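# Seat a loose fuse in an empty clip holder

## Task

Push the loose fuse down into the empty fuse holder until it lies level and is gripped by both clips, with the holder resting flat on the bench; it must stay that way by itself once the robot lets go, not only because the gripper is holding it.

## Robot and tools

The robot is a single six-joint arm ending in a two-finger parallel gripper. There is one arm, so every command row describes that one arm.

Frames. The scene frame has its origin on the table surface directly beneath the arm base, +z up, and +y to the left when facing along +x. The base itself may be slightly tilted relative to the table. Results report the gripper position (end_effector_position, metres) and orientation (end_effector_quat_wxyz), plus linear (m/s) and angular (rad/s) velocities, all in this frame. The reported hand position can be somewhat off, more so when the arm is stretched far out. The gripper's fingers point along its own +z axis and separate along its y axis. The reported point sits between the pads where they meet when closed, roughly 2 cm short of the fingertips; closing pushes the tips about 10 mm further along gripper +z.

execute_actions takes "actions", a list holding zero or one item, and an optional boolean "pictures" (images are included by default). An empty list moves nothing and just reports the state. An action item is {"rows": [...], "steps": n} with n from 1 to 15 (default 15); each control step lasts 1/30 s. Each row is 7 numbers: six absolute joint target angles in radians in the order waist, shoulder, elbow, forearm roll, wrist pitch, wrist roll, then the gripper opening command. Rows are used one per step; if there are fewer rows than steps, the last one is held. These are absolute targets, not offsets, matching the values printed on the Joint positions line. Stated joint ranges: waist -6.283 to 6.283, shoulder -2.304 to 2.304, elbow -4.224 to 0.061, forearm roll -6.283 to 6.283, wrist pitch -2.164 to 2.164, wrist roll -6.283 to 6.283. The true end may differ by up to 0.010 rad either way. A target more than 0.010 rad beyond an end, and beyond the current angle, gets the whole call refused (nothing is sent). Targets beyond the real end are clipped there and the result says "joint sent to its limit", possibly about an earlier action. The opening is a number from -1 (closed) to +1 (fully open, 0.084 m pad gap). A wait item is {"steps": n} with n up to 300; it commands nothing and returns after that many steps since the previous result, with your reply time included.

Motion limits: joint targets move at most 3.14 rad/s with a 0.16 s ramp-up, and joints are coordinated to arrive together. Each step the target is kept within 0.623 rad of the measured angle, and if it would place the hand more than 70 mm from where it is measured to be, all targets are pulled back toward the current angles. So big moves need several calls. Between calls the arm keeps heading for the last row sent, until it nearly stops or a step is HELD.

Result lines: Joint positions and Joint velocities give the six joints (rad, rad/s) then the pad gap (m, m/s). grip_measured is the measured opening on the command scale. Joint torques list the six drive outputs (they are offset, scaled and noisy, nonzero even in free air). HELD marks steps where your row was not fully sent. "joint command not followed" means a clearance check altered or blocked targets (mounts and posts count as part of the arm). MOTOR HOT appears from 65 °C; at 80 °C an OVER-TEMPERATURE FAULT brakes the arm until it cools. A TORQUE FAULT happens when contact torque reaches a joint's load limit (waist 57, shoulder 57, elbow 47.5, forearm roll 25.6, wrist pitch 18, wrist roll 18 N m, held weight included): the arm backs that joint off, pauses 10 s and drops the remainder of the call.

Gripping: to hold the fuse, keep commanding an opening well under grip_measured; the lower, the harder the squeeze (up to about 24 N per pad for parts up to about 6 cm wide). Closing fast can press harder. Sending grip_measured back still applies light pressure.

zoom_image takes "camera" (cam_high, cam_low or cam_wrist) and "region" [x0, y0, x1, y1] in pixels of that camera's latest 672x504 image, origin top-left, at most 504 by 504; it returns an enlarged view. show_instructions takes no arguments and shows the reference pages (here two images of the clip fuse holder). finished_scene takes "scene" (the current scene number) and ends it irreversibly, reporting success; the next scene's task then appears.

Cameras: cam_high and cam_low are fixed views, cam_wrist rides on the hand; calibration values are given per camera and may be slightly off.

Cautions: loose parts may get bumped and held parts tugged occasionally. Never let anything fall or be pushed off the table. Avoid dropping the fuse, slamming into the holder, or pressing so hard that the holder tips or a torque fault occurs; press the fuse in gently and evenly, open the gripper and withdraw, then confirm the fuse stays level in both clips with the holder flat before finishing. Smooth, economical motion is preferred.

Each tool is called by a JSON object that holds its "api" and its "payload".

Reference images:

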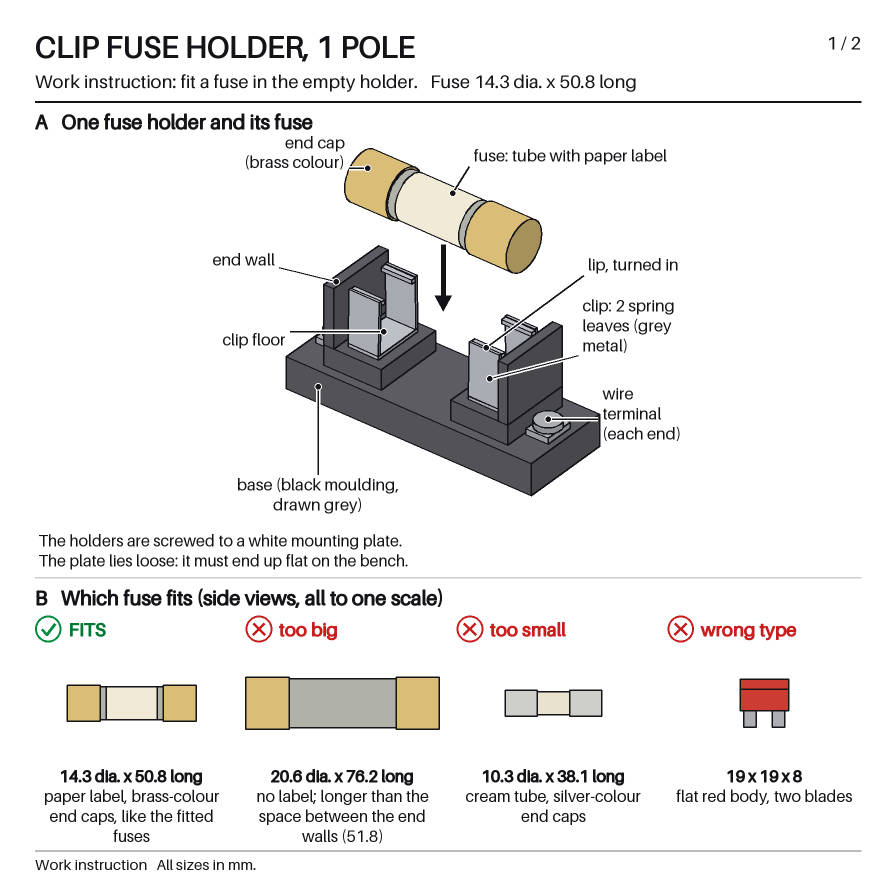

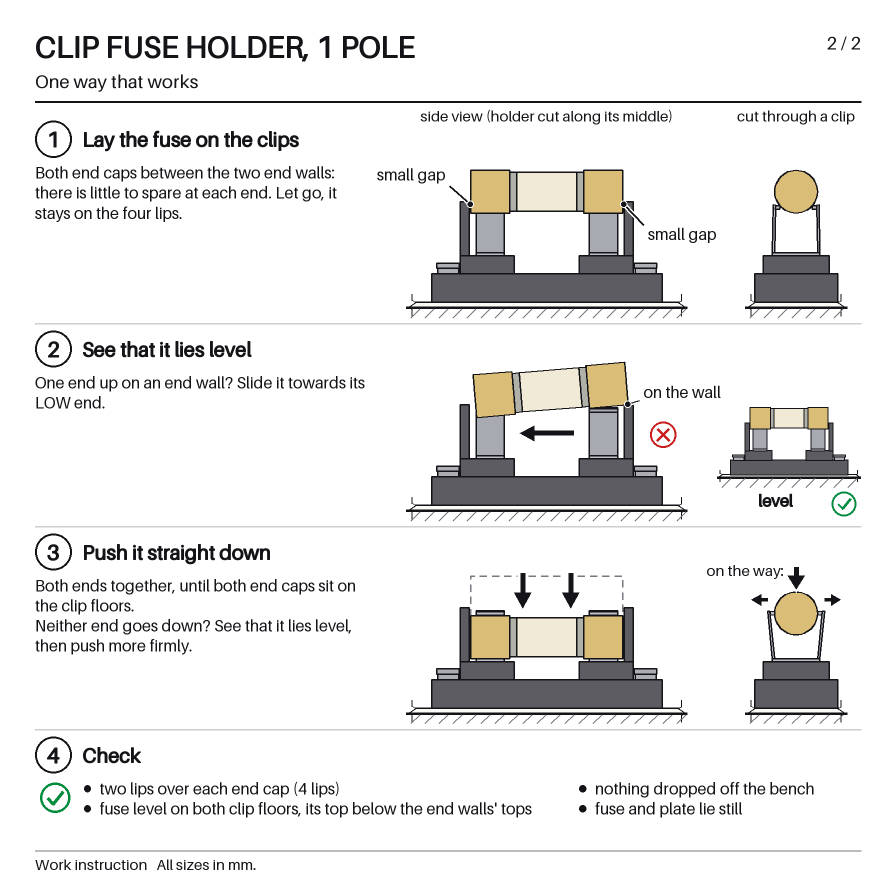

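## Session

{"api": "execute_actions", "payload": {"actions": []}}

Scene clock: 0.00 s of 4306.00 s.
end_effector_position=(+0.2340, -0.0445, +0.1252) grip_measured=+1.00 end_effector_quat_wxyz=(-0.389, -0.382, +0.814, +0.200) end_effector_velocity=(+0.000, -0.000, +0.000) end_effector_angular_velocity=(+0.000, -0.001, -0.000)
Joint positions: [-0.297 -1.164 -1.032  0.208 -1.009  1.306  0.084]
Joint velocities: [-0.001  0.     0.     0.     0.    -0.001  0.   ]
Joint torques (N m, as the arm reports them, + toward a larger angle): no reading

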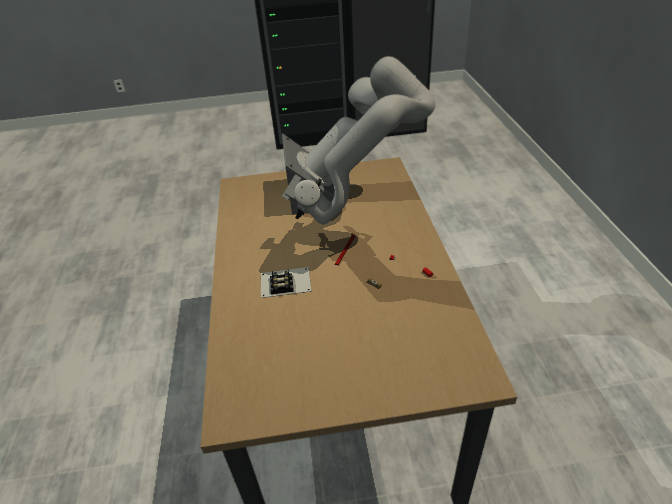

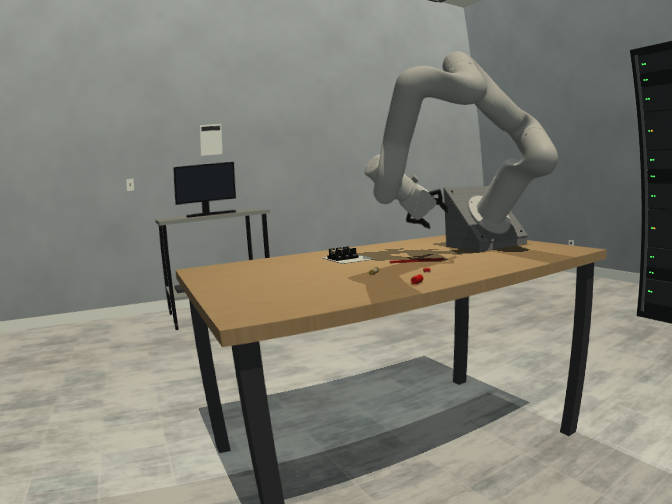

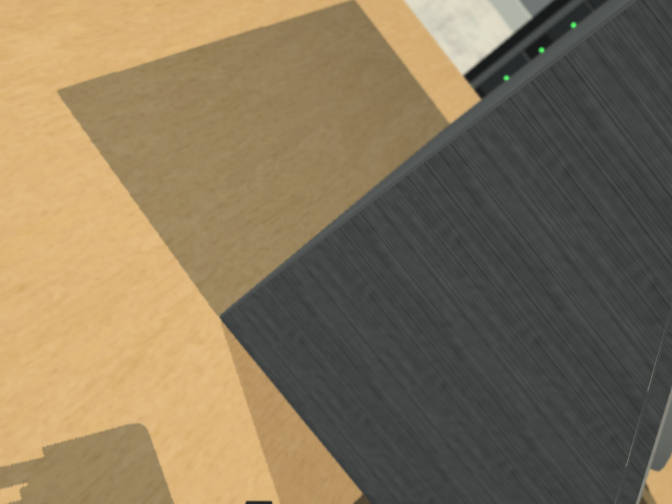

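{"api": "execute_actions", "payload": {"actions": [{"rows":[[-0.097,-1.164,-1.032,0.208,-1.009,1.306,1]]}], "pictures": false}}

{"api": "execute_actions", "payload": {"actions": [{"rows":[[-0.097,-0.964,-1.032,0.208,-1.009,1.306,1]]}], "pictures": false}}

{"api": "execute_actions", "payload": {"actions": [{"rows":[[-0.097,-0.964,-1.232,0.208,-1.009,1.306,1]]}], "pictures": false}}

{"api": "execute_actions", "payload": {"actions": [{"rows":[[-0.097,-0.964,-1.232,0.0,-1.009,1.306,1]]}], "pictures": false}}

{"api": "execute_actions", "payload": {"actions": [{"rows":[[-0.097,-0.964,-1.232,0.0,-0.709,1.306,1]]}], "pictures": false}}

{"api": "execute_actions", "payload": {"actions": [{"rows":[[-0.097,-0.964,-1.232,0.0,-0.709,1.006,1]]}]}}

Scene clock: 41.03 s of 4306.00 s.
end_effector_position=(+0.2365, -0.0118, +0.0924) grip_measured=+1.00 end_effector_quat_wxyz=(-0.457, -0.423, +0.757, +0.199) end_effector_velocity=(+0.000, +0.006, -0.006) end_effector_angular_velocity=(+0.000, +0.024, +0.026)
Joint positions: [-0.101 -1.164 -1.032  0.208 -1.009  1.306  0.084]
Joint velocities: [ 0.035  0.    -0.001 -0.     0.    -0.    -0.   ]
Joint torques (N m, as the arm reports them, + toward a larger angle): [-25.11  29.7   -5.64   1.56  -0.92  -0.45]
Steps of this call (steps 1 to 90: nothing new was sent; then 37.53 s passed at rest; steps 91 to 105: all 15 steps of this action). Readings (joint positions):
91: [-0.297 -1.164 -1.032 0.208 -1.009 1.306]
92: [-0.292 -1.164 -1.032 0.208 -1.009 1.306]
94: [-0.247 -1.164 -1.032 0.208 -1.009 1.306]
98: [-0.137 -1.164 -1.032 0.208 -1.009 1.306]
105: the state above

Scene clock: 41.53 s of 4306.00 s.
end_effector_position=(+0.3068, +0.0190, +0.1353) grip_measured=+1.00 end_effector_quat_wxyz=(-0.424, -0.480, +0.757, +0.128) end_effector_velocity=(+0.014, +0.009, +0.011) end_effector_angular_velocity=(-0.007, -0.032, +0.032)
Joint positions: [-0.097 -0.97  -1.032  0.208 -1.009  1.306  0.084]
Joint velocities: [0.    0.048 0.004 0.    0.002 0.    0.   ]
Joint torques (N m, as the arm reports them, + toward a larger angle): [-24.49  30.81  -9.52   1.52  -0.78  -0.48]
Steps of this call (steps 1 to 15: all 15 steps of this action). Readings (joint positions):
1: [-0.100 -1.164 -1.032 0.208 -1.009 1.306]
2: [-0.100 -1.159 -1.031 0.208 -1.009 1.306]
4: [-0.099 -1.119 -1.030 0.208 -1.009 1.306]
8: [-0.098 -1.018 -1.034 0.208 -1.009 1.306]
15: the state above

Scene clock: 42.03 s of 4306.00 s.
end_effector_position=(+0.4153, +0.0150, +0.1519) grip_measured=+1.00 end_effector_quat_wxyz=(-0.384, -0.534, +0.751, +0.054) end_effector_velocity=(+0.033, +0.001, +0.006) end_effector_angular_velocity=(-0.007, -0.041, +0.042)
Joint positions: [-0.097 -0.964 -1.225  0.208 -1.009  1.306  0.084]
Joint velocities: [ 0.001 -0.002 -0.062  0.001 -0.001 -0.001 -0.   ]
Joint torques (N m, as the arm reports them, + toward a larger angle): [-26.39  31.45 -11.15   1.66  -0.6   -0.34]
Steps of this call (steps 1 to 15: all 15 steps of this action). Readings (joint positions):
1: [-0.097 -0.968 -1.032 0.208 -1.009 1.306]
2: [-0.097 -0.968 -1.037 0.208 -1.009 1.306]
4: [-0.097 -0.968 -1.074 0.208 -1.009 1.306]
8: [-0.097 -0.965 -1.165 0.208 -1.009 1.306]
15: the state above

Scene clock: 42.53 s of 4306.00 s.
end_effector_position=(+0.4092, -0.0146, +0.1809) grip_measured=+1.00 end_effector_quat_wxyz=(-0.452, -0.569, +0.685, +0.045) end_effector_velocity=(-0.000, -0.005, +0.006) end_effector_angular_velocity=(-0.010, +0.025, +0.025)
Joint positions: [-0.097 -0.964 -1.232  0.004 -1.009  1.306  0.084]
Joint velocities: [-0.001  0.001 -0.001 -0.037 -0.     0.    -0.   ]
Joint torques (N m, as the arm reports them, + toward a larger angle): [-27.34  31.93 -12.17   1.68  -0.73  -0.42]
Steps of this call (steps 1 to 15: all 15 steps of this action). Readings (joint positions):
1: [-0.097 -0.964 -1.227 0.207 -1.009 1.306]
2: [-0.097 -0.964 -1.228 0.201 -1.009 1.306]
4: [-0.097 -0.964 -1.230 0.155 -1.009 1.306]
8: [-0.097 -0.964 -1.231 0.044 -1.009 1.306]
15: the state above

Scene clock: 43.03 s of 4306.00 s.
end_effector_position=(+0.4678, -0.0492, +0.1587) grip_measured=+1.00 end_effector_quat_wxyz=(+0.395, +0.630, -0.665, +0.074) end_effector_velocity=(+0.015, -0.007, -0.004) end_effector_angular_velocity=(-0.009, -0.047, +0.048)
Joint positions: [-0.097 -0.964 -1.232  0.    -0.715  1.306  0.084]
Joint velocities: [-0.     0.     0.    -0.001  0.068 -0.    -0.   ]
Joint torques (N m, as the arm reports them, + toward a larger angle): [-26.25  32.9  -12.2    1.86  -0.34  -0.48]
Steps of this call (steps 1 to 15: all 15 steps of this action). Readings (joint positions):
1: [-0.097 -0.964 -1.232 0.003 -1.008 1.306]
2: [-0.097 -0.964 -1.232 0.002 -1.002 1.306]
4: [-0.097 -0.964 -1.232 0.001 -0.951 1.306]
8: [-0.097 -0.964 -1.232 0.000 -0.788 1.306]
15: the state above

Scene clock: 43.53 s of 4306.00 s.
end_effector_position=(+0.4692, -0.0498, +0.1584) grip_measured=+1.00 end_effector_quat_wxyz=(+0.400, +0.721, -0.565, +0.018) end_effector_velocity=(-0.001, -0.001, -0.000) end_effector_angular_velocity=(+0.029, +0.041, +0.043)
Joint positions: [-0.097 -0.964 -1.232  0.    -0.709  1.012  0.084]
Joint velocities: [-0.001 -0.001  0.001  0.001 -0.    -0.068  0.   ]
Joint torques (N m, as the arm reports them, + toward a larger angle): [-25.79  32.36 -12.73   2.02  -0.49  -0.52]
Steps of this call (steps 1 to 15: all 15 steps of this action). Readings (joint positions):
1: [-0.097 -0.964 -1.232 0.000 -0.714 1.305]
2: [-0.097 -0.964 -1.232 0.000 -0.712 1.299]
4: [-0.097 -0.964 -1.232 0.000 -0.711 1.248]
8: [-0.097 -0.964 -1.232 0.000 -0.709 1.086]
15: the state above
camera_calibration (this result's frames):
cam_wrist: T_world_to_cam=[[-0.823597, -0.0422502, 0.5656, 0.324174], [-0.361599, 0.807388, -0.46623, 0.344844], [-0.43696, -0.588506, -0.68024, 0.416655], [0, 0, 0, 1]] pos_world=[0.573746, -0.0195221, 0.260849]

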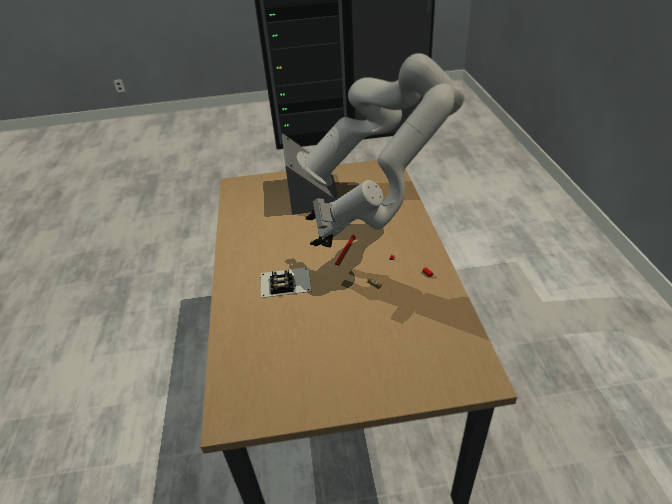

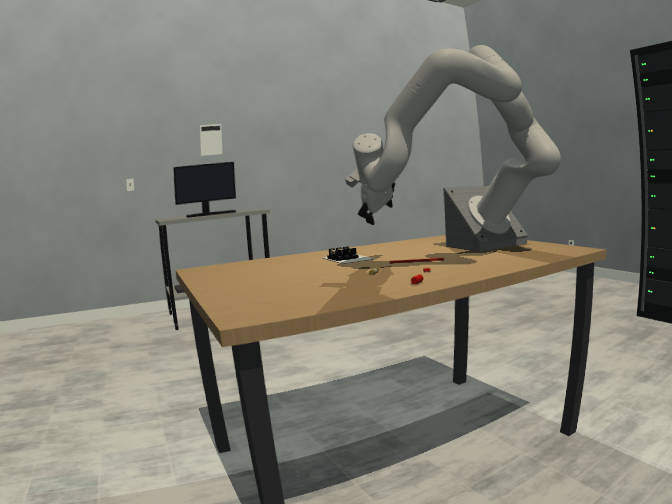

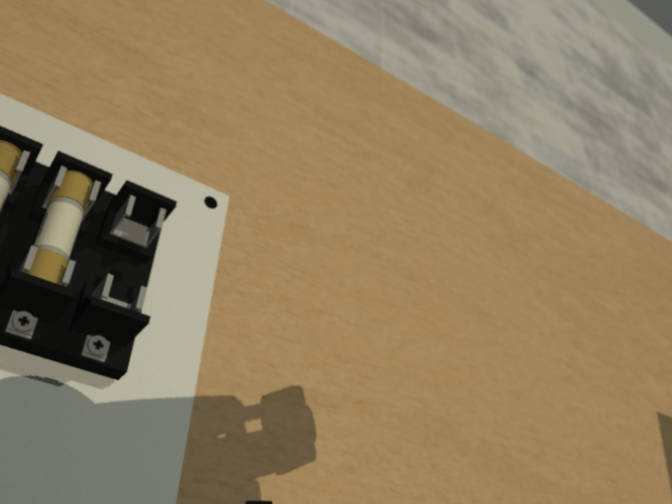

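{"api": "execute_actions", "payload": {"actions": [{"rows":[[-0.491,-1.108,-1.4235,0.853,-0.95,0.33,1]]}], "pictures": false}}

{"api": "execute_actions", "payload": {"actions": [{"rows":[[-0.491,-1.108,-1.4235,0.853,-0.95,0.33,1]]}]}}

Scene clock: 124.73 s of 4306.00 s.
end_effector_position=(+0.5268, -0.0941, +0.2093) grip_measured=+1.00 end_effector_quat_wxyz=(+0.056, +0.707, -0.705, -0.005) end_effector_velocity=(+0.184, -0.064, +0.126) end_effector_angular_velocity=(+0.613, -1.133, -0.231)
Joint positions: [-0.45  -1.093 -1.403  0.737 -0.924  0.406  0.084]
Joint velocities: [-0.448 -0.161 -0.216  1.221 -0.27  -0.785 -0.   ]
Joint torques (N m, as the arm reports them, + toward a larger angle): [ -5.76  38.68 -16.22  -2.45   0.04  -0.21]
Steps of this call (steps 1 to 15: the robot went on to your last target; steps 16 to 90: nothing new was sent; then 77.70 s passed at rest; steps 91 to 105: all 15 steps of this action). Readings (joint positions):
91: [-0.097 -0.964 -1.232 0.001 -0.709 1.005]
92: [-0.100 -0.965 -1.234 0.007 -0.712 0.999]
94: [-0.130 -0.977 -1.249 0.057 -0.732 0.947]
98: [-0.270 -1.027 -1.316 0.292 -0.814 0.721]
105: the state above

Scene clock: 125.23 s of 4306.00 s.
end_effector_position=(+0.5448, -0.1004, +0.2223) grip_measured=+1.00 end_effector_quat_wxyz=(-0.002, +0.702, -0.712, +0.014) end_effector_velocity=(+0.002, -0.002, +0.003) end_effector_angular_velocity=(+0.001, -0.011, -0.002)
Joint positions: [-0.49  -1.108 -1.423  0.852 -0.95   0.33   0.084]
Joint velocities: [-0.005  0.    -0.002  0.008 -0.001 -0.004 -0.   ]
Joint torques (N m, as the arm reports them, + toward a larger angle): [-25.39  37.39 -19.22   2.99   0.05  -0.4 ]
Steps of this call (steps 1 to 15: all 15 steps of this action). Readings (joint positions):
1: [-0.462 -1.097 -1.409 0.772 -0.931 0.383]
2: [-0.471 -1.101 -1.414 0.796 -0.937 0.367]
4: [-0.481 -1.104 -1.418 0.825 -0.944 0.348]
8: [-0.488 -1.107 -1.422 0.846 -0.949 0.334]
15: the state above
camera_calibration (this result's frames):
cam_wrist: T_world_to_cam=[[-0.999876, 0.00690661, -0.0141686, 0.57803], [0.00697726, 0.999963, -0.0049431, 0.158785], [0.0141339, -0.00504135, -0.999887, 0.347277], [0, 0, 0, 1]] pos_world=[0.571942, -0.161021, 0.356213]

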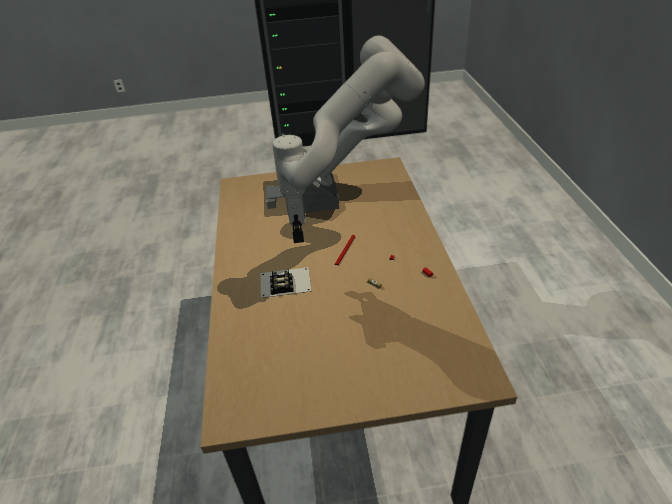

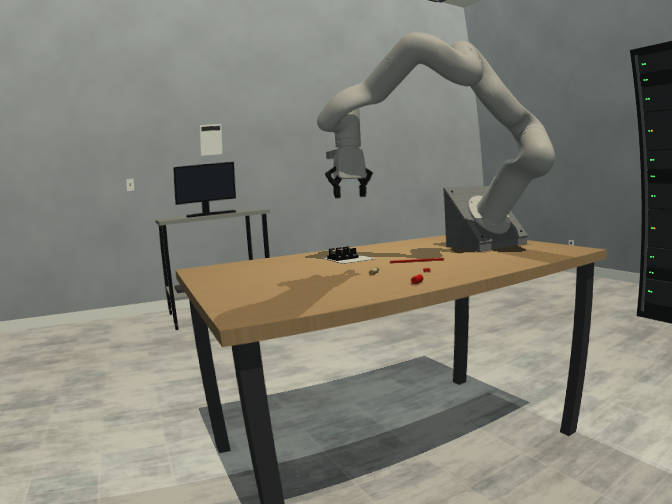

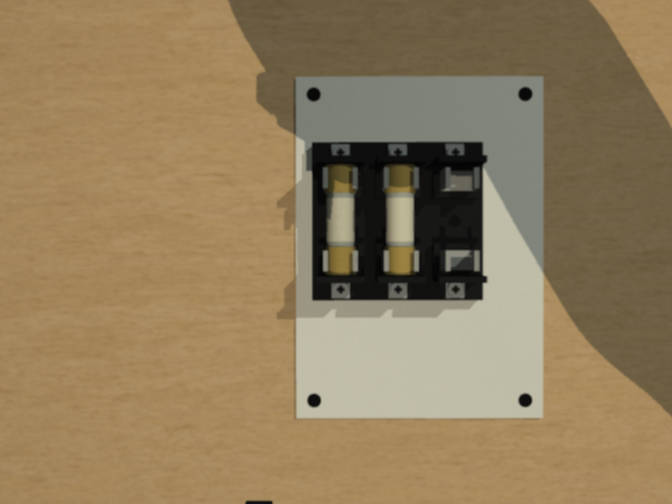

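{"api": "execute_actions", "payload": {"actions": [{"rows":[[-0.171,-0.691,-1.205,0.983,-0.966,0.62,1]]}], "pictures": false}}

{"api": "execute_actions", "payload": {"actions": [{"rows":[[-0.171,-0.691,-1.205,0.983,-0.966,0.62,1]]}]}}

Scene clock: 152.57 s of 4306.00 s.
end_effector_position=(+0.5824, +0.0521, +0.2250) grip_measured=+1.00 end_effector_quat_wxyz=(+0.001, +0.700, -0.714, +0.019) end_effector_velocity=(+0.037, +0.355, -0.011) end_effector_angular_velocity=(+0.008, -0.002, -0.002)
Joint positions: [-0.307 -0.868 -1.298  0.928 -0.959  0.497  0.084]
Joint velocities: [ 0.416  0.542  0.285  0.168 -0.022  0.377 -0.   ]
Joint torques (N m, as the arm reports them, + toward a larger angle): [-27.87  32.1  -17.37   3.22  -0.1   -0.25]
Steps of this call (steps 1 to 15: the robot went on to your last target; steps 16 to 90: nothing new was sent; then 23.83 s passed at rest; steps 91 to 105: all 15 steps of this action). Readings (joint positions):
91: [-0.491 -1.108 -1.423 0.853 -0.950 0.331]
92: [-0.487 -1.103 -1.419 0.855 -0.950 0.335]
94: [-0.462 -1.071 -1.401 0.865 -0.951 0.358]
98: [-0.404 -0.994 -1.365 0.888 -0.954 0.409]
105: the state above

Scene clock: 153.07 s of 4306.00 s.
end_effector_position=(+0.5829, +0.1653, +0.2189) grip_measured=+1.00 end_effector_quat_wxyz=(-0.002, +0.700, -0.714, +0.015) end_effector_velocity=(-0.003, +0.022, -0.002) end_effector_angular_velocity=(+0.004, +0.001, -0.003)
Joint positions: [-0.174 -0.695 -1.207  0.982 -0.966  0.617  0.084]
Joint velocities: [ 0.027  0.035  0.02   0.011 -0.001  0.027  0.   ]
Joint torques (N m, as the arm reports them, + toward a larger angle): [-25.66  25.43 -17.19   2.7    0.14  -0.27]
Steps of this call (steps 1 to 15: all 15 steps of this action). Readings (joint positions):
1: [-0.293 -0.850 -1.289 0.933 -0.960 0.509]
2: [-0.279 -0.832 -1.279 0.939 -0.961 0.522]
4: [-0.251 -0.795 -1.260 0.950 -0.962 0.547]
8: [-0.200 -0.728 -1.225 0.971 -0.965 0.593]
15: the state above
camera_calibration (this result's frames):
cam_wrist: T_world_to_cam=[[-0.999794, 0.0122753, -0.0161786, 0.613776], [0.0123661, 0.999908, -0.00552731, -0.110192], [0.0161093, -0.00572624, -0.999854, 0.343681], [0, 0, 0, 1]] pos_world=[0.609476, 0.104616, 0.352952]

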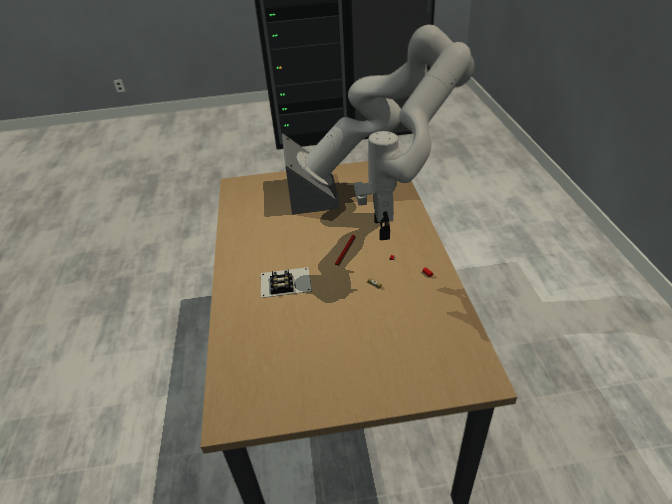

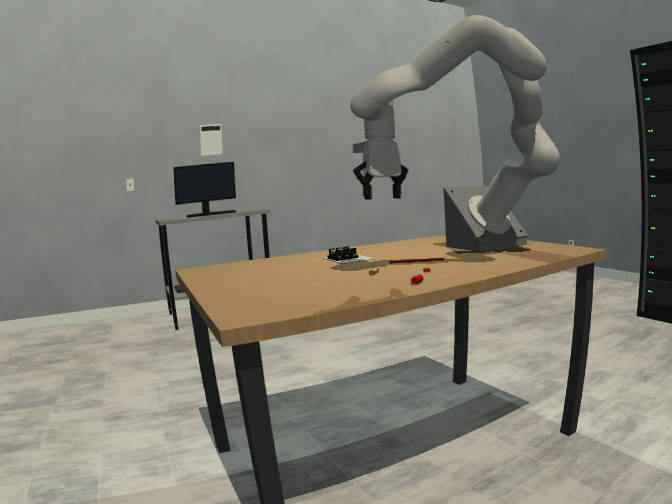

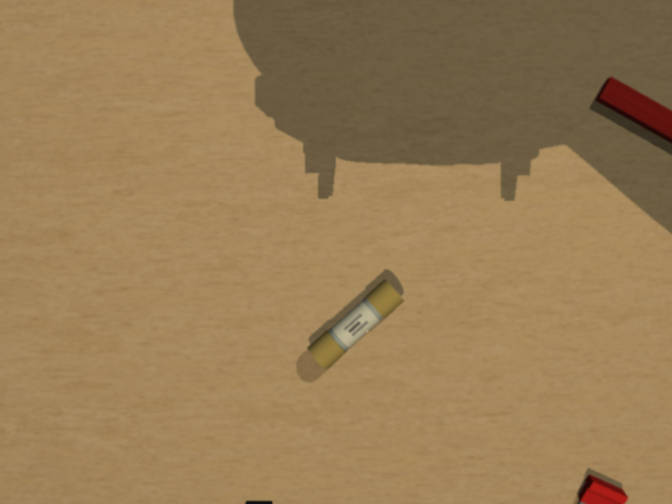

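{"api": "execute_actions", "payload": {"actions": [{"rows":[[-0.030,-0.9605,-1.307,1.208,-0.837,1.38,0.2]]}], "pictures": false}}

{"api": "execute_actions", "payload": {"actions": [{"rows":[[-0.030,-0.9605,-1.307,1.208,-0.837,1.38,0.2]]}]}}

Scene clock: 175.40 s of 4306.00 s.
end_effector_position=(+0.6087, +0.1408, +0.0963) grip_measured=+0.19 end_effector_quat_wxyz=(+0.009, -0.394, +0.919, -0.011) end_effector_velocity=(+0.013, -0.065, -0.250) end_effector_angular_velocity=(+0.006, +0.006, -1.557)
Joint positions: [-0.054 -0.914 -1.289  1.169 -0.86   1.236  0.052]
Joint velocities: [ 0.228 -0.434 -0.154  0.356  0.204  1.292 -0.001]
Joint torques (N m, as the arm reports them, + toward a larger angle): [-34.88  42.99 -15.38   1.86  -0.28  -0.87]
Steps of this call (steps 1 to 15: the robot went on to your last target; steps 16 to 90: nothing new was sent; then 18.83 s passed at rest; steps 91 to 105: all 15 steps of this action). Readings (joint positions):
91: [-0.171 -0.691 -1.205 0.983 -0.966 0.621]
92: [-0.170 -0.693 -1.206 0.985 -0.965 0.627]
94: [-0.159 -0.713 -1.216 1.003 -0.954 0.678]
98: [-0.118 -0.792 -1.243 1.067 -0.918 0.869]
105: the state above

Scene clock: 175.90 s of 4306.00 s.
end_effector_position=(+0.6107, +0.1339, +0.0703) grip_measured=+0.19 end_effector_quat_wxyz=(+0.009, -0.313, +0.949, -0.012) end_effector_velocity=(-0.001, -0.001, -0.003) end_effector_angular_velocity=(+0.000, +0.002, -0.011)
Joint positions: [-0.03  -0.96  -1.307  1.208 -0.837  1.379  0.052]
Joint velocities: [ 0.002 -0.004 -0.001  0.002  0.001  0.009  0.   ]
Joint torques (N m, as the arm reports them, + toward a larger angle): [-29.15  34.81 -13.33   2.73   0.    -0.44]
Steps of this call (steps 1 to 15: all 15 steps of this action). Readings (joint positions):
1: [-0.047 -0.927 -1.293 1.179 -0.853 1.275]
2: [-0.042 -0.937 -1.297 1.188 -0.849 1.305]
4: [-0.036 -0.949 -1.302 1.198 -0.843 1.343]
8: [-0.032 -0.957 -1.306 1.205 -0.838 1.371]
15: the state above
camera_calibration (this result's frames):
cam_wrist: T_world_to_cam=[[-0.601403, 0.798675, -0.0208103, 0.291281], [0.798398, 0.601751, 0.0213565, -0.508547], [0.0295796, -0.00377103, -0.999555, 0.185945], [0, 0, 0, 1]] pos_world=[0.5757, 0.0740809, 0.202784]

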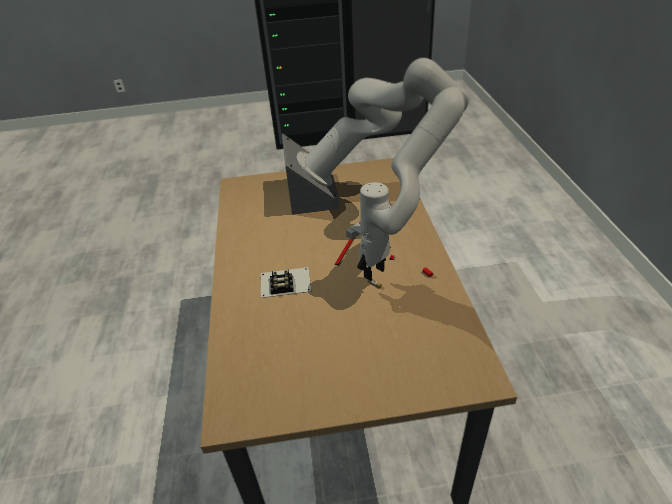

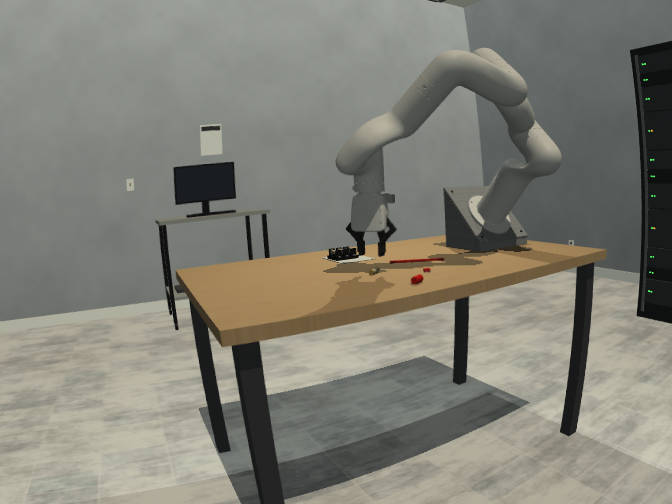

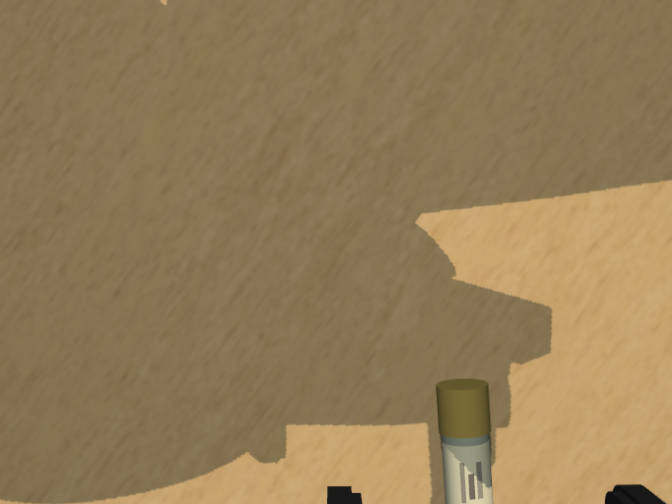

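{"api": "execute_actions", "payload": {"actions": [{"rows":[[0.0173,-1.007,-1.317,1.274,-0.813,1.3445,0.0]]}]}}

Scene clock: 196.73 s of 4306.00 s.
end_effector_position=(+0.6078, +0.1362, +0.0325) grip_measured=-0.01 end_effector_quat_wxyz=(+0.007, -0.313, +0.950, -0.011) end_effector_velocity=(-0.001, -0.000, -0.006) end_effector_angular_velocity=(-0.001, +0.002, -0.000)
Joint positions: [ 0.016 -1.006 -1.317  1.273 -0.813  1.345  0.044]
Joint velocities: [ 0.007 -0.008 -0.002  0.009  0.004 -0.006 -0.   ]
Joint torques (N m, as the arm reports them, + toward a larger angle): [-29.96  35.25 -13.11   2.7    0.01  -0.36]
Steps of this call (steps 1 to 15: the robot went on to your last target; steps 16 to 90: nothing new was sent; then 17.33 s passed at rest; steps 91 to 105: all 15 steps of this action). Readings (joint positions):
91: [-0.030 -0.961 -1.307 1.208 -0.837 1.380]
92: [-0.027 -0.964 -1.308 1.214 -0.835 1.377]
94: [-0.011 -0.979 -1.312 1.235 -0.827 1.365]
98: [0.010 -1.000 -1.315 1.263 -0.817 1.351]
105: the state above
camera_calibration (this result's frames):
cam_wrist: T_world_to_cam=[[-0.600065, 0.799756, -0.0176543, 0.285841], [0.799573, 0.600314, 0.0175213, -0.507208], [0.0246108, -0.00360199, -0.999691, 0.151253], [0, 0, 0, 1]] pos_world=[0.57335, 0.0764261, 0.165139]

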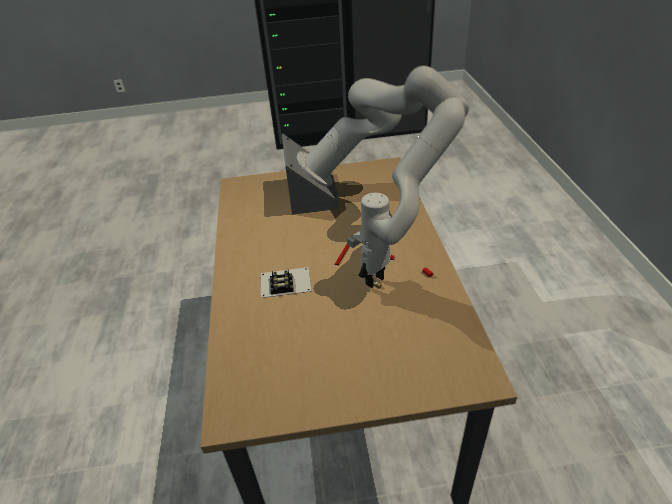

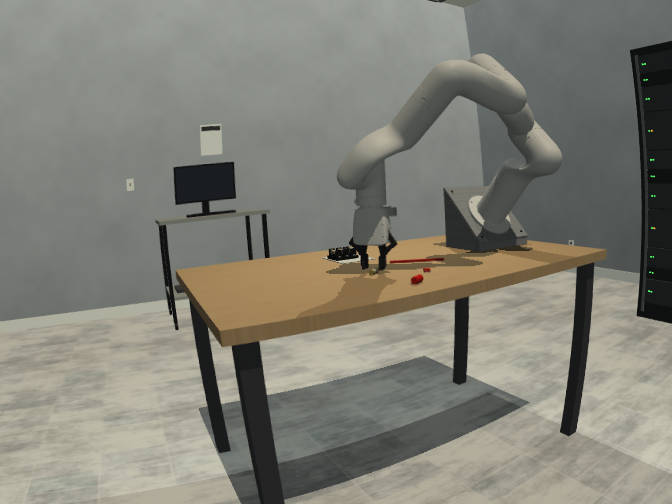

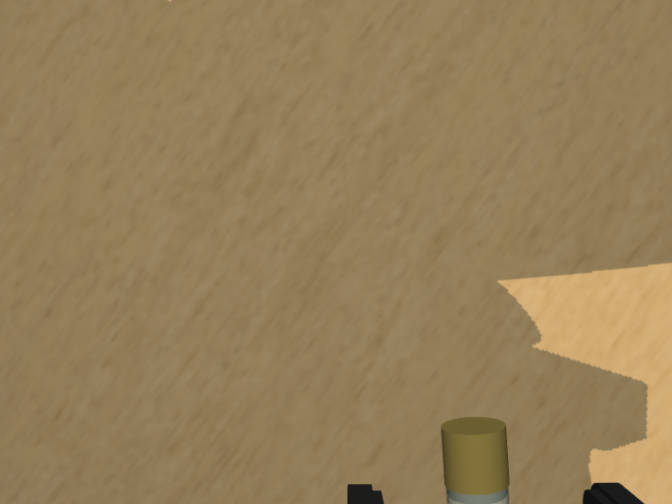

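{"api": "zoom_image", "payload": {"camera": "cam_low", "region": [330,230,420,290]}}

Region (330, 230, 420, 290) of cam_low's 672x504 image, scaled by 5.600, with more detail than that image has.

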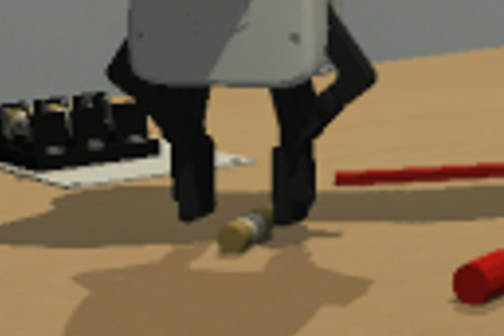

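{"api": "execute_actions", "payload": {"actions": [{"rows":[[0.0225,-1.0135,-1.3196,1.282,-0.810,1.340,0.0]],"steps":10}], "pictures": false}}

{"api": "execute_actions", "payload": {"actions": [{"rows":[[0.0225,-1.0135,-1.3196,1.282,-0.810,1.340,-0.4],[0.0225,-1.0135,-1.3196,1.282,-0.810,1.340,-0.5],[0.0225,-1.0135,-1.3196,1.282,-0.810,1.340,-0.6],[0.0225,-1.0135,-1.3196,1.282,-0.810,1.340,-0.7],[0.0225,-1.0135,-1.3196,1.282,-0.810,1.340,-0.9]]}]}}

{"api": "zoom_image", "payload": {"camera": "cam_low", "region": [330,230,420,290]}}

Scene clock: 216.30 s of 4306.00 s.
end_effector_position=(+0.6076, +0.1361, +0.0276) grip_measured=-0.01 end_effector_quat_wxyz=(+0.006, -0.313, +0.950, -0.012) end_effector_velocity=(+0.001, +0.000, -0.002) end_effector_angular_velocity=(-0.001, -0.004, -0.000)
Joint positions: [ 0.022 -1.013 -1.319  1.281 -0.81   1.34   0.044]
Joint velocities: [ 0.003 -0.003 -0.003  0.007  0.004 -0.003 -0.   ]
Joint torques (N m, as the arm reports them, + toward a larger angle): [-30.46  35.86 -12.41   2.92  -0.23  -0.41]
Steps of this call (steps 1 to 15: the robot went on to your last target; steps 16 to 90: nothing new was sent; then 16.23 s passed at rest; steps 91 to 100: all 10 steps of this action). Readings (joint positions):
91: [0.017 -1.007 -1.317 1.274 -0.813 1.344]
92: [0.018 -1.008 -1.317 1.275 -0.813 1.344]
94: [0.020 -1.010 -1.318 1.278 -0.812 1.342]
98: [0.022 -1.013 -1.319 1.281 -0.810 1.341]
100: the state above

Scene clock: 216.80 s of 4306.00 s.
end_effector_position=(+0.6077, +0.1361, +0.0273) grip_measured=-0.71 end_effector_quat_wxyz=(+0.006, -0.313, +0.950, -0.012) end_effector_velocity=(-0.000, -0.001, -0.000) end_effector_angular_velocity=(+0.001, +0.001, -0.002)
Joint positions: [ 0.022 -1.013 -1.32   1.282 -0.81   1.34   0.013]
Joint velocities: [-0.001 -0.001  0.     0.    -0.001  0.001  0.   ]
Joint torques (N m, as the arm reports them, + toward a larger angle): [-28.39  34.95 -12.23   3.16   0.1   -0.52]
Steps of this call (steps 1 to 15: all 15 steps of this action). Readings (joint positions):
1: [0.022 -1.013 -1.319 1.282 -0.810 1.340]
2: [0.022 -1.013 -1.320 1.282 -0.810 1.340]
4: [0.022 -1.013 -1.320 1.282 -0.810 1.340]
8: [0.022 -1.013 -1.320 1.282 -0.810 1.340]
15: the state above
camera_calibration (this result's frames):
cam_wrist: T_world_to_cam=[[-0.600008, 0.799796, -0.0178122, 0.285727], [0.79962, 0.600259, 0.0171956, -0.506952], [0.0244449, -0.00392548, -0.999693, 0.146251], [0, 0, 0, 1]] pos_world=[0.573232, 0.0763537, 0.160013]

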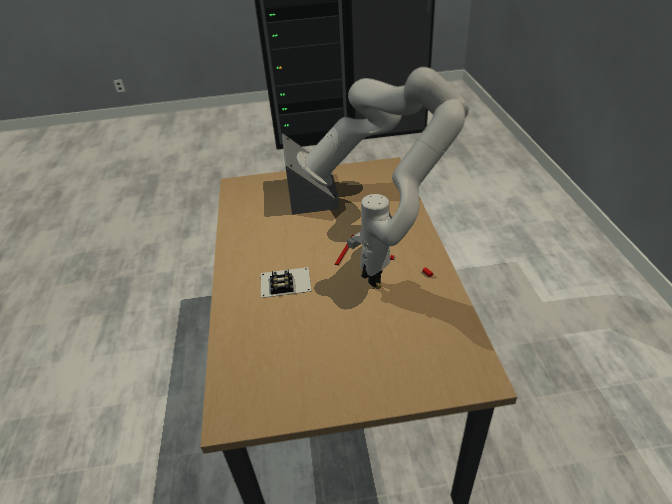

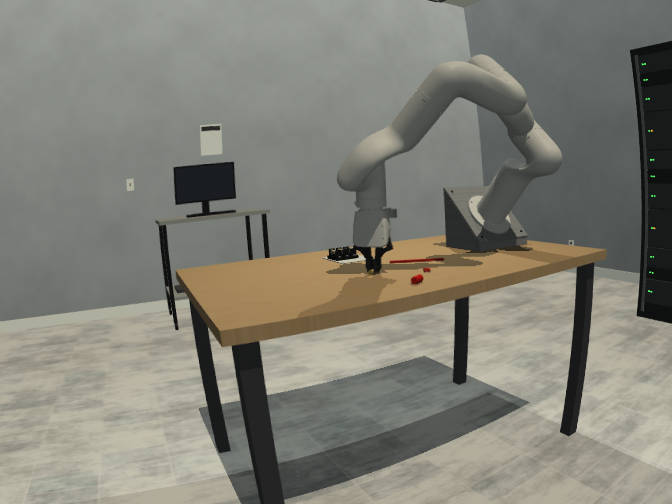

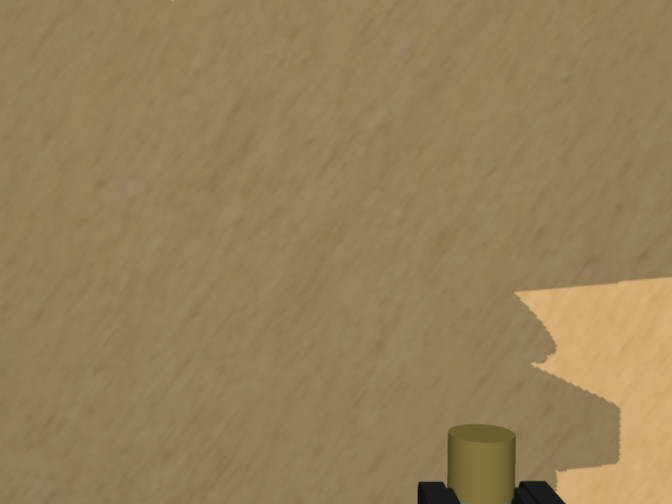

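Region (330, 230, 420, 290) of cam_low's 672x504 image, scaled by 5.600, with more detail than that image has.

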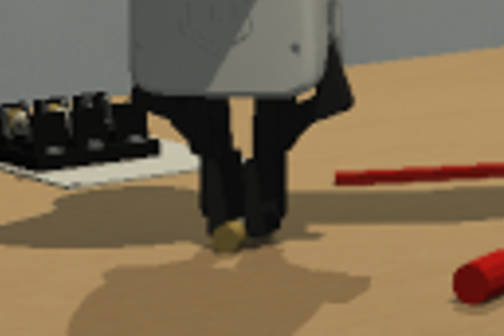

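{"api": "execute_actions", "payload": {"actions": [{"rows":[[-0.030,-0.950,-1.305,1.208,-0.837,1.38,-0.9]],"steps":12}], "pictures": false}}

{"api": "execute_actions", "payload": {"actions": [{"rows":[[-0.448,-1.398,-1.495,1.038,-0.814,0.107,-0.9]]}], "pictures": false}}

{"api": "execute_actions", "payload": {"actions": [{"rows":[[-0.448,-1.398,-1.495,1.038,-0.814,0.107,-0.9]]}], "pictures": false}}

{"api": "execute_actions", "payload": {"actions": [{"rows":[[-0.448,-1.398,-1.495,1.038,-0.814,0.107,-0.9]],"steps":10}]}}

Scene clock: 243.70 s of 4306.00 s.
end_effector_position=(+0.6125, +0.1376, +0.0720) grip_measured=-0.71 end_effector_quat_wxyz=(+0.011, -0.316, +0.949, -0.013) end_effector_velocity=(-0.002, -0.001, +0.016) end_effector_angular_velocity=(-0.001, +0.004, -0.001)
Joint positions: [-0.028 -0.953 -1.306  1.211 -0.836  1.378  0.013]
Joint velocities: [-0.019  0.023  0.01  -0.033 -0.012  0.018  0.   ]
Joint torques (N m, as the arm reports them, + toward a larger angle): [-28.54  32.92 -13.69   3.63   0.04  -0.68]
Steps of this call (steps 1 to 15: the robot went on to your last target; steps 16 to 90: nothing new was sent; then 23.50 s passed at rest; steps 91 to 102: all 12 steps of this action). Readings (joint positions):
91: [0.022 -1.013 -1.320 1.282 -0.810 1.340]
92: [0.019 -1.010 -1.318 1.276 -0.812 1.344]
94: [0.003 -0.990 -1.312 1.252 -0.821 1.356]
98: [-0.022 -0.959 -1.308 1.220 -0.832 1.373]
102: the state above

Scene clock: 244.20 s of 4306.00 s.
end_effector_position=(+0.5909, -0.0126, +0.0819) grip_measured=-0.71 end_effector_quat_wxyz=(+0.005, -0.395, +0.918, -0.022) end_effector_velocity=(-0.089, -0.321, +0.011) end_effector_angular_velocity=(-0.024, +0.033, +0.609)
Joint positions: [-0.213 -1.148 -1.389  1.134 -0.826  1.048  0.013]
Joint velocities: [-0.411 -0.438 -0.187 -0.169  0.022 -0.965  0.   ]
Joint torques (N m, as the arm reports them, + toward a larger angle): [-30.41  36.73 -14.84   3.11  -0.04  -0.58]
Steps of this call (steps 1 to 15: all 15 steps of this action). Readings (joint positions):
1: [-0.029 -0.952 -1.305 1.210 -0.836 1.378]
2: [-0.032 -0.956 -1.308 1.208 -0.837 1.372]
4: [-0.056 -0.981 -1.320 1.198 -0.836 1.335]
8: [-0.116 -1.045 -1.344 1.174 -0.832 1.243]
15: the state above

Scene clock: 244.70 s of 4306.00 s.
end_effector_position=(+0.5302, -0.1544, +0.0803) grip_measured=-0.71 end_effector_quat_wxyz=(+0.001, -0.639, +0.769, -0.017) end_effector_velocity=(-0.137, -0.222, -0.019) end_effector_angular_velocity=(+0.018, +0.034, +1.373)
Joint positions: [-0.409 -1.356 -1.477  1.054 -0.816  0.308  0.013]
Joint velocities: [-0.337 -0.358 -0.144 -0.134  0.02  -1.66   0.   ]
Joint torques (N m, as the arm reports them, + toward a larger angle): [-21.18  47.83 -16.55   4.15  -0.15   0.01]
Steps of this call (steps 1 to 15: all 15 steps of this action). Readings (joint positions):
1: [-0.227 -1.163 -1.395 1.129 -0.826 1.015]
2: [-0.241 -1.177 -1.401 1.123 -0.825 0.980]
4: [-0.268 -1.206 -1.413 1.112 -0.824 0.905]
8: [-0.321 -1.263 -1.437 1.090 -0.821 0.725]
15: the state above

Scene clock: 245.03 s of 4306.00 s.
end_effector_position=(+0.5152, -0.1786, +0.0783) grip_measured=-0.71 end_effector_quat_wxyz=(-0.002, +0.700, -0.714, +0.015) end_effector_velocity=(-0.006, -0.008, -0.001) end_effector_angular_velocity=(+0.001, +0.001, +0.055)
Joint positions: [-0.446 -1.396 -1.495  1.039 -0.814  0.113  0.013]
Joint velocities: [-0.013 -0.013 -0.005 -0.006  0.    -0.065 -0.   ]
Joint torques (N m, as the arm reports them, + toward a larger angle): [-25.83  39.81 -16.51   2.68  -0.15  -0.1 ]
Steps of this call (steps 1 to 10: all 10 steps of this action). Readings (joint positions):
1: [-0.419 -1.367 -1.481 1.050 -0.815 0.256]
2: [-0.428 -1.376 -1.485 1.047 -0.815 0.214]
4: [-0.438 -1.388 -1.490 1.042 -0.814 0.160]
8: [-0.445 -1.395 -1.494 1.039 -0.814 0.120]
10: the state above
camera_calibration (this result's frames):
cam_wrist: T_world_to_cam=[[-0.999803, 0.0118717, -0.0159304, 0.547902], [0.0119551, 0.999915, -0.00514897, 0.233905], [0.015868, -0.0053384, -0.99986, 0.202366], [0, 0, 0, 1]] pos_world=[0.541786, -0.239309, 0.212271]

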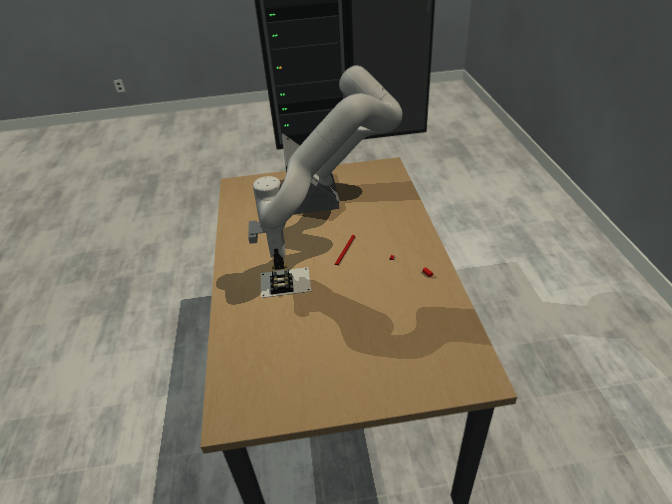

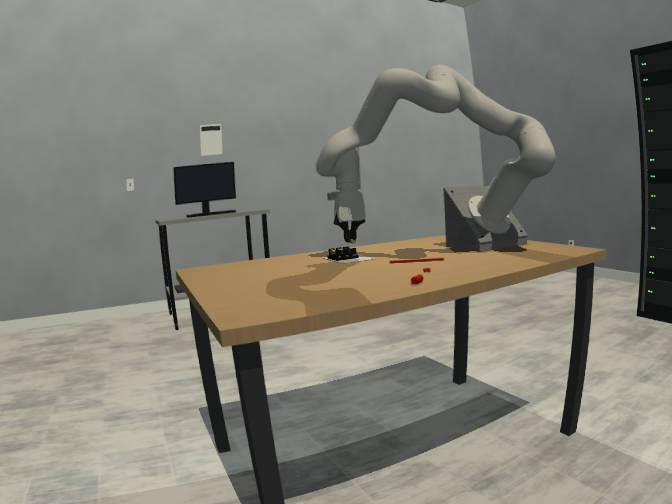

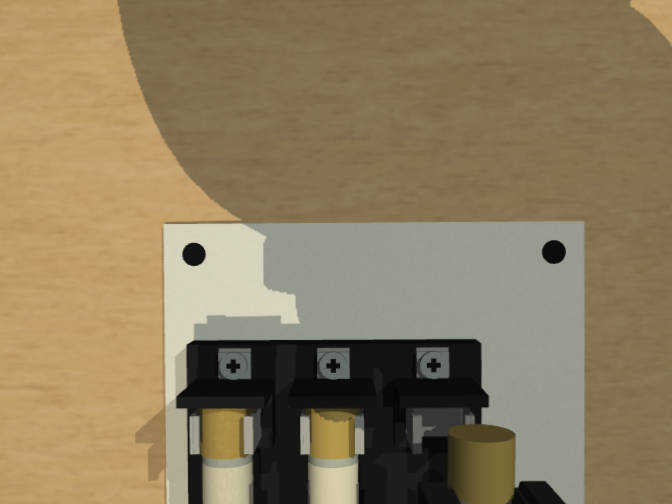

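{"api": "execute_actions", "payload": {"actions": [{"rows":[[-0.4364,-1.4268,-1.5221,1.0502,-0.8121,0.107,-0.9]]}]}}

Scene clock: 267.50 s of 4306.00 s.
end_effector_position=(+0.5182, -0.1838, +0.0663) grip_measured=-0.71 end_effector_quat_wxyz=(-0.002, +0.701, -0.713, +0.015) end_effector_velocity=(+0.001, -0.000, -0.001) end_effector_angular_velocity=(-0.000, -0.001, -0.000)
Joint positions: [-0.437 -1.426 -1.522  1.05  -0.812  0.107  0.013]
Joint velocities: [ 0.002 -0.003 -0.004  0.003  0.    -0.    -0.   ]
Joint torques (N m, as the arm reports them, + toward a larger angle): [-26.86  40.58 -16.67   2.26  -0.15  -0.58]
Steps of this call (steps 1 to 15: the robot went on to your last target; steps 16 to 90: nothing new was sent; then 18.97 s passed at rest; steps 91 to 105: all 15 steps of this action). Readings (joint positions):
91: [-0.448 -1.398 -1.495 1.038 -0.814 0.107]
92: [-0.447 -1.401 -1.498 1.039 -0.814 0.107]
94: [-0.443 -1.411 -1.507 1.043 -0.813 0.107]
98: [-0.438 -1.423 -1.518 1.048 -0.812 0.107]
105: the state above
camera_calibration (this result's frames):
cam_wrist: T_world_to_cam=[[-0.999842, 0.00843709, -0.0156478, 0.550168], [0.00851608, 0.999951, -0.00498801, 0.24084], [0.0156049, -0.00512048, -0.999865, 0.190539], [0, 0, 0, 1]] pos_world=[0.545057, -0.244494, 0.200324]

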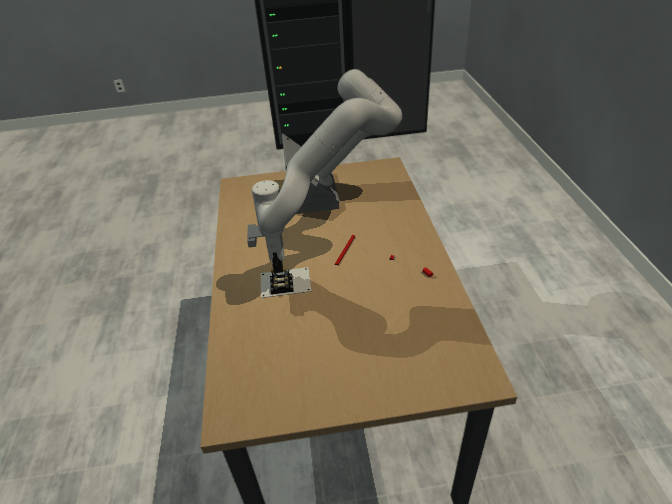

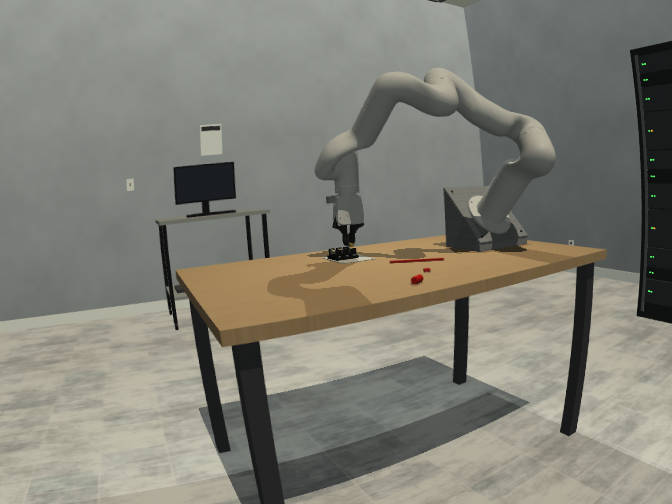

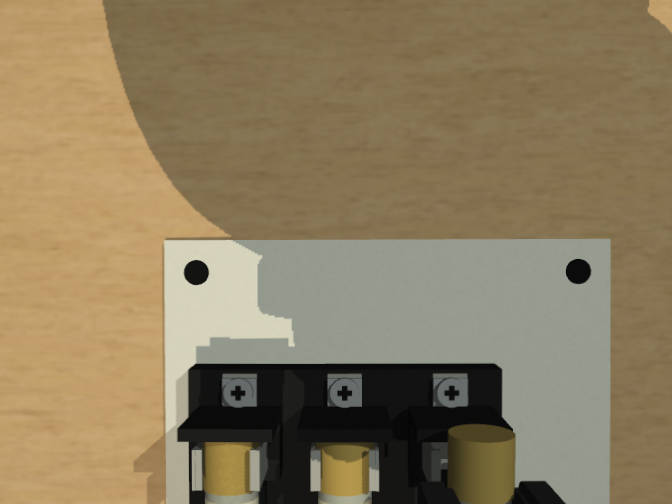

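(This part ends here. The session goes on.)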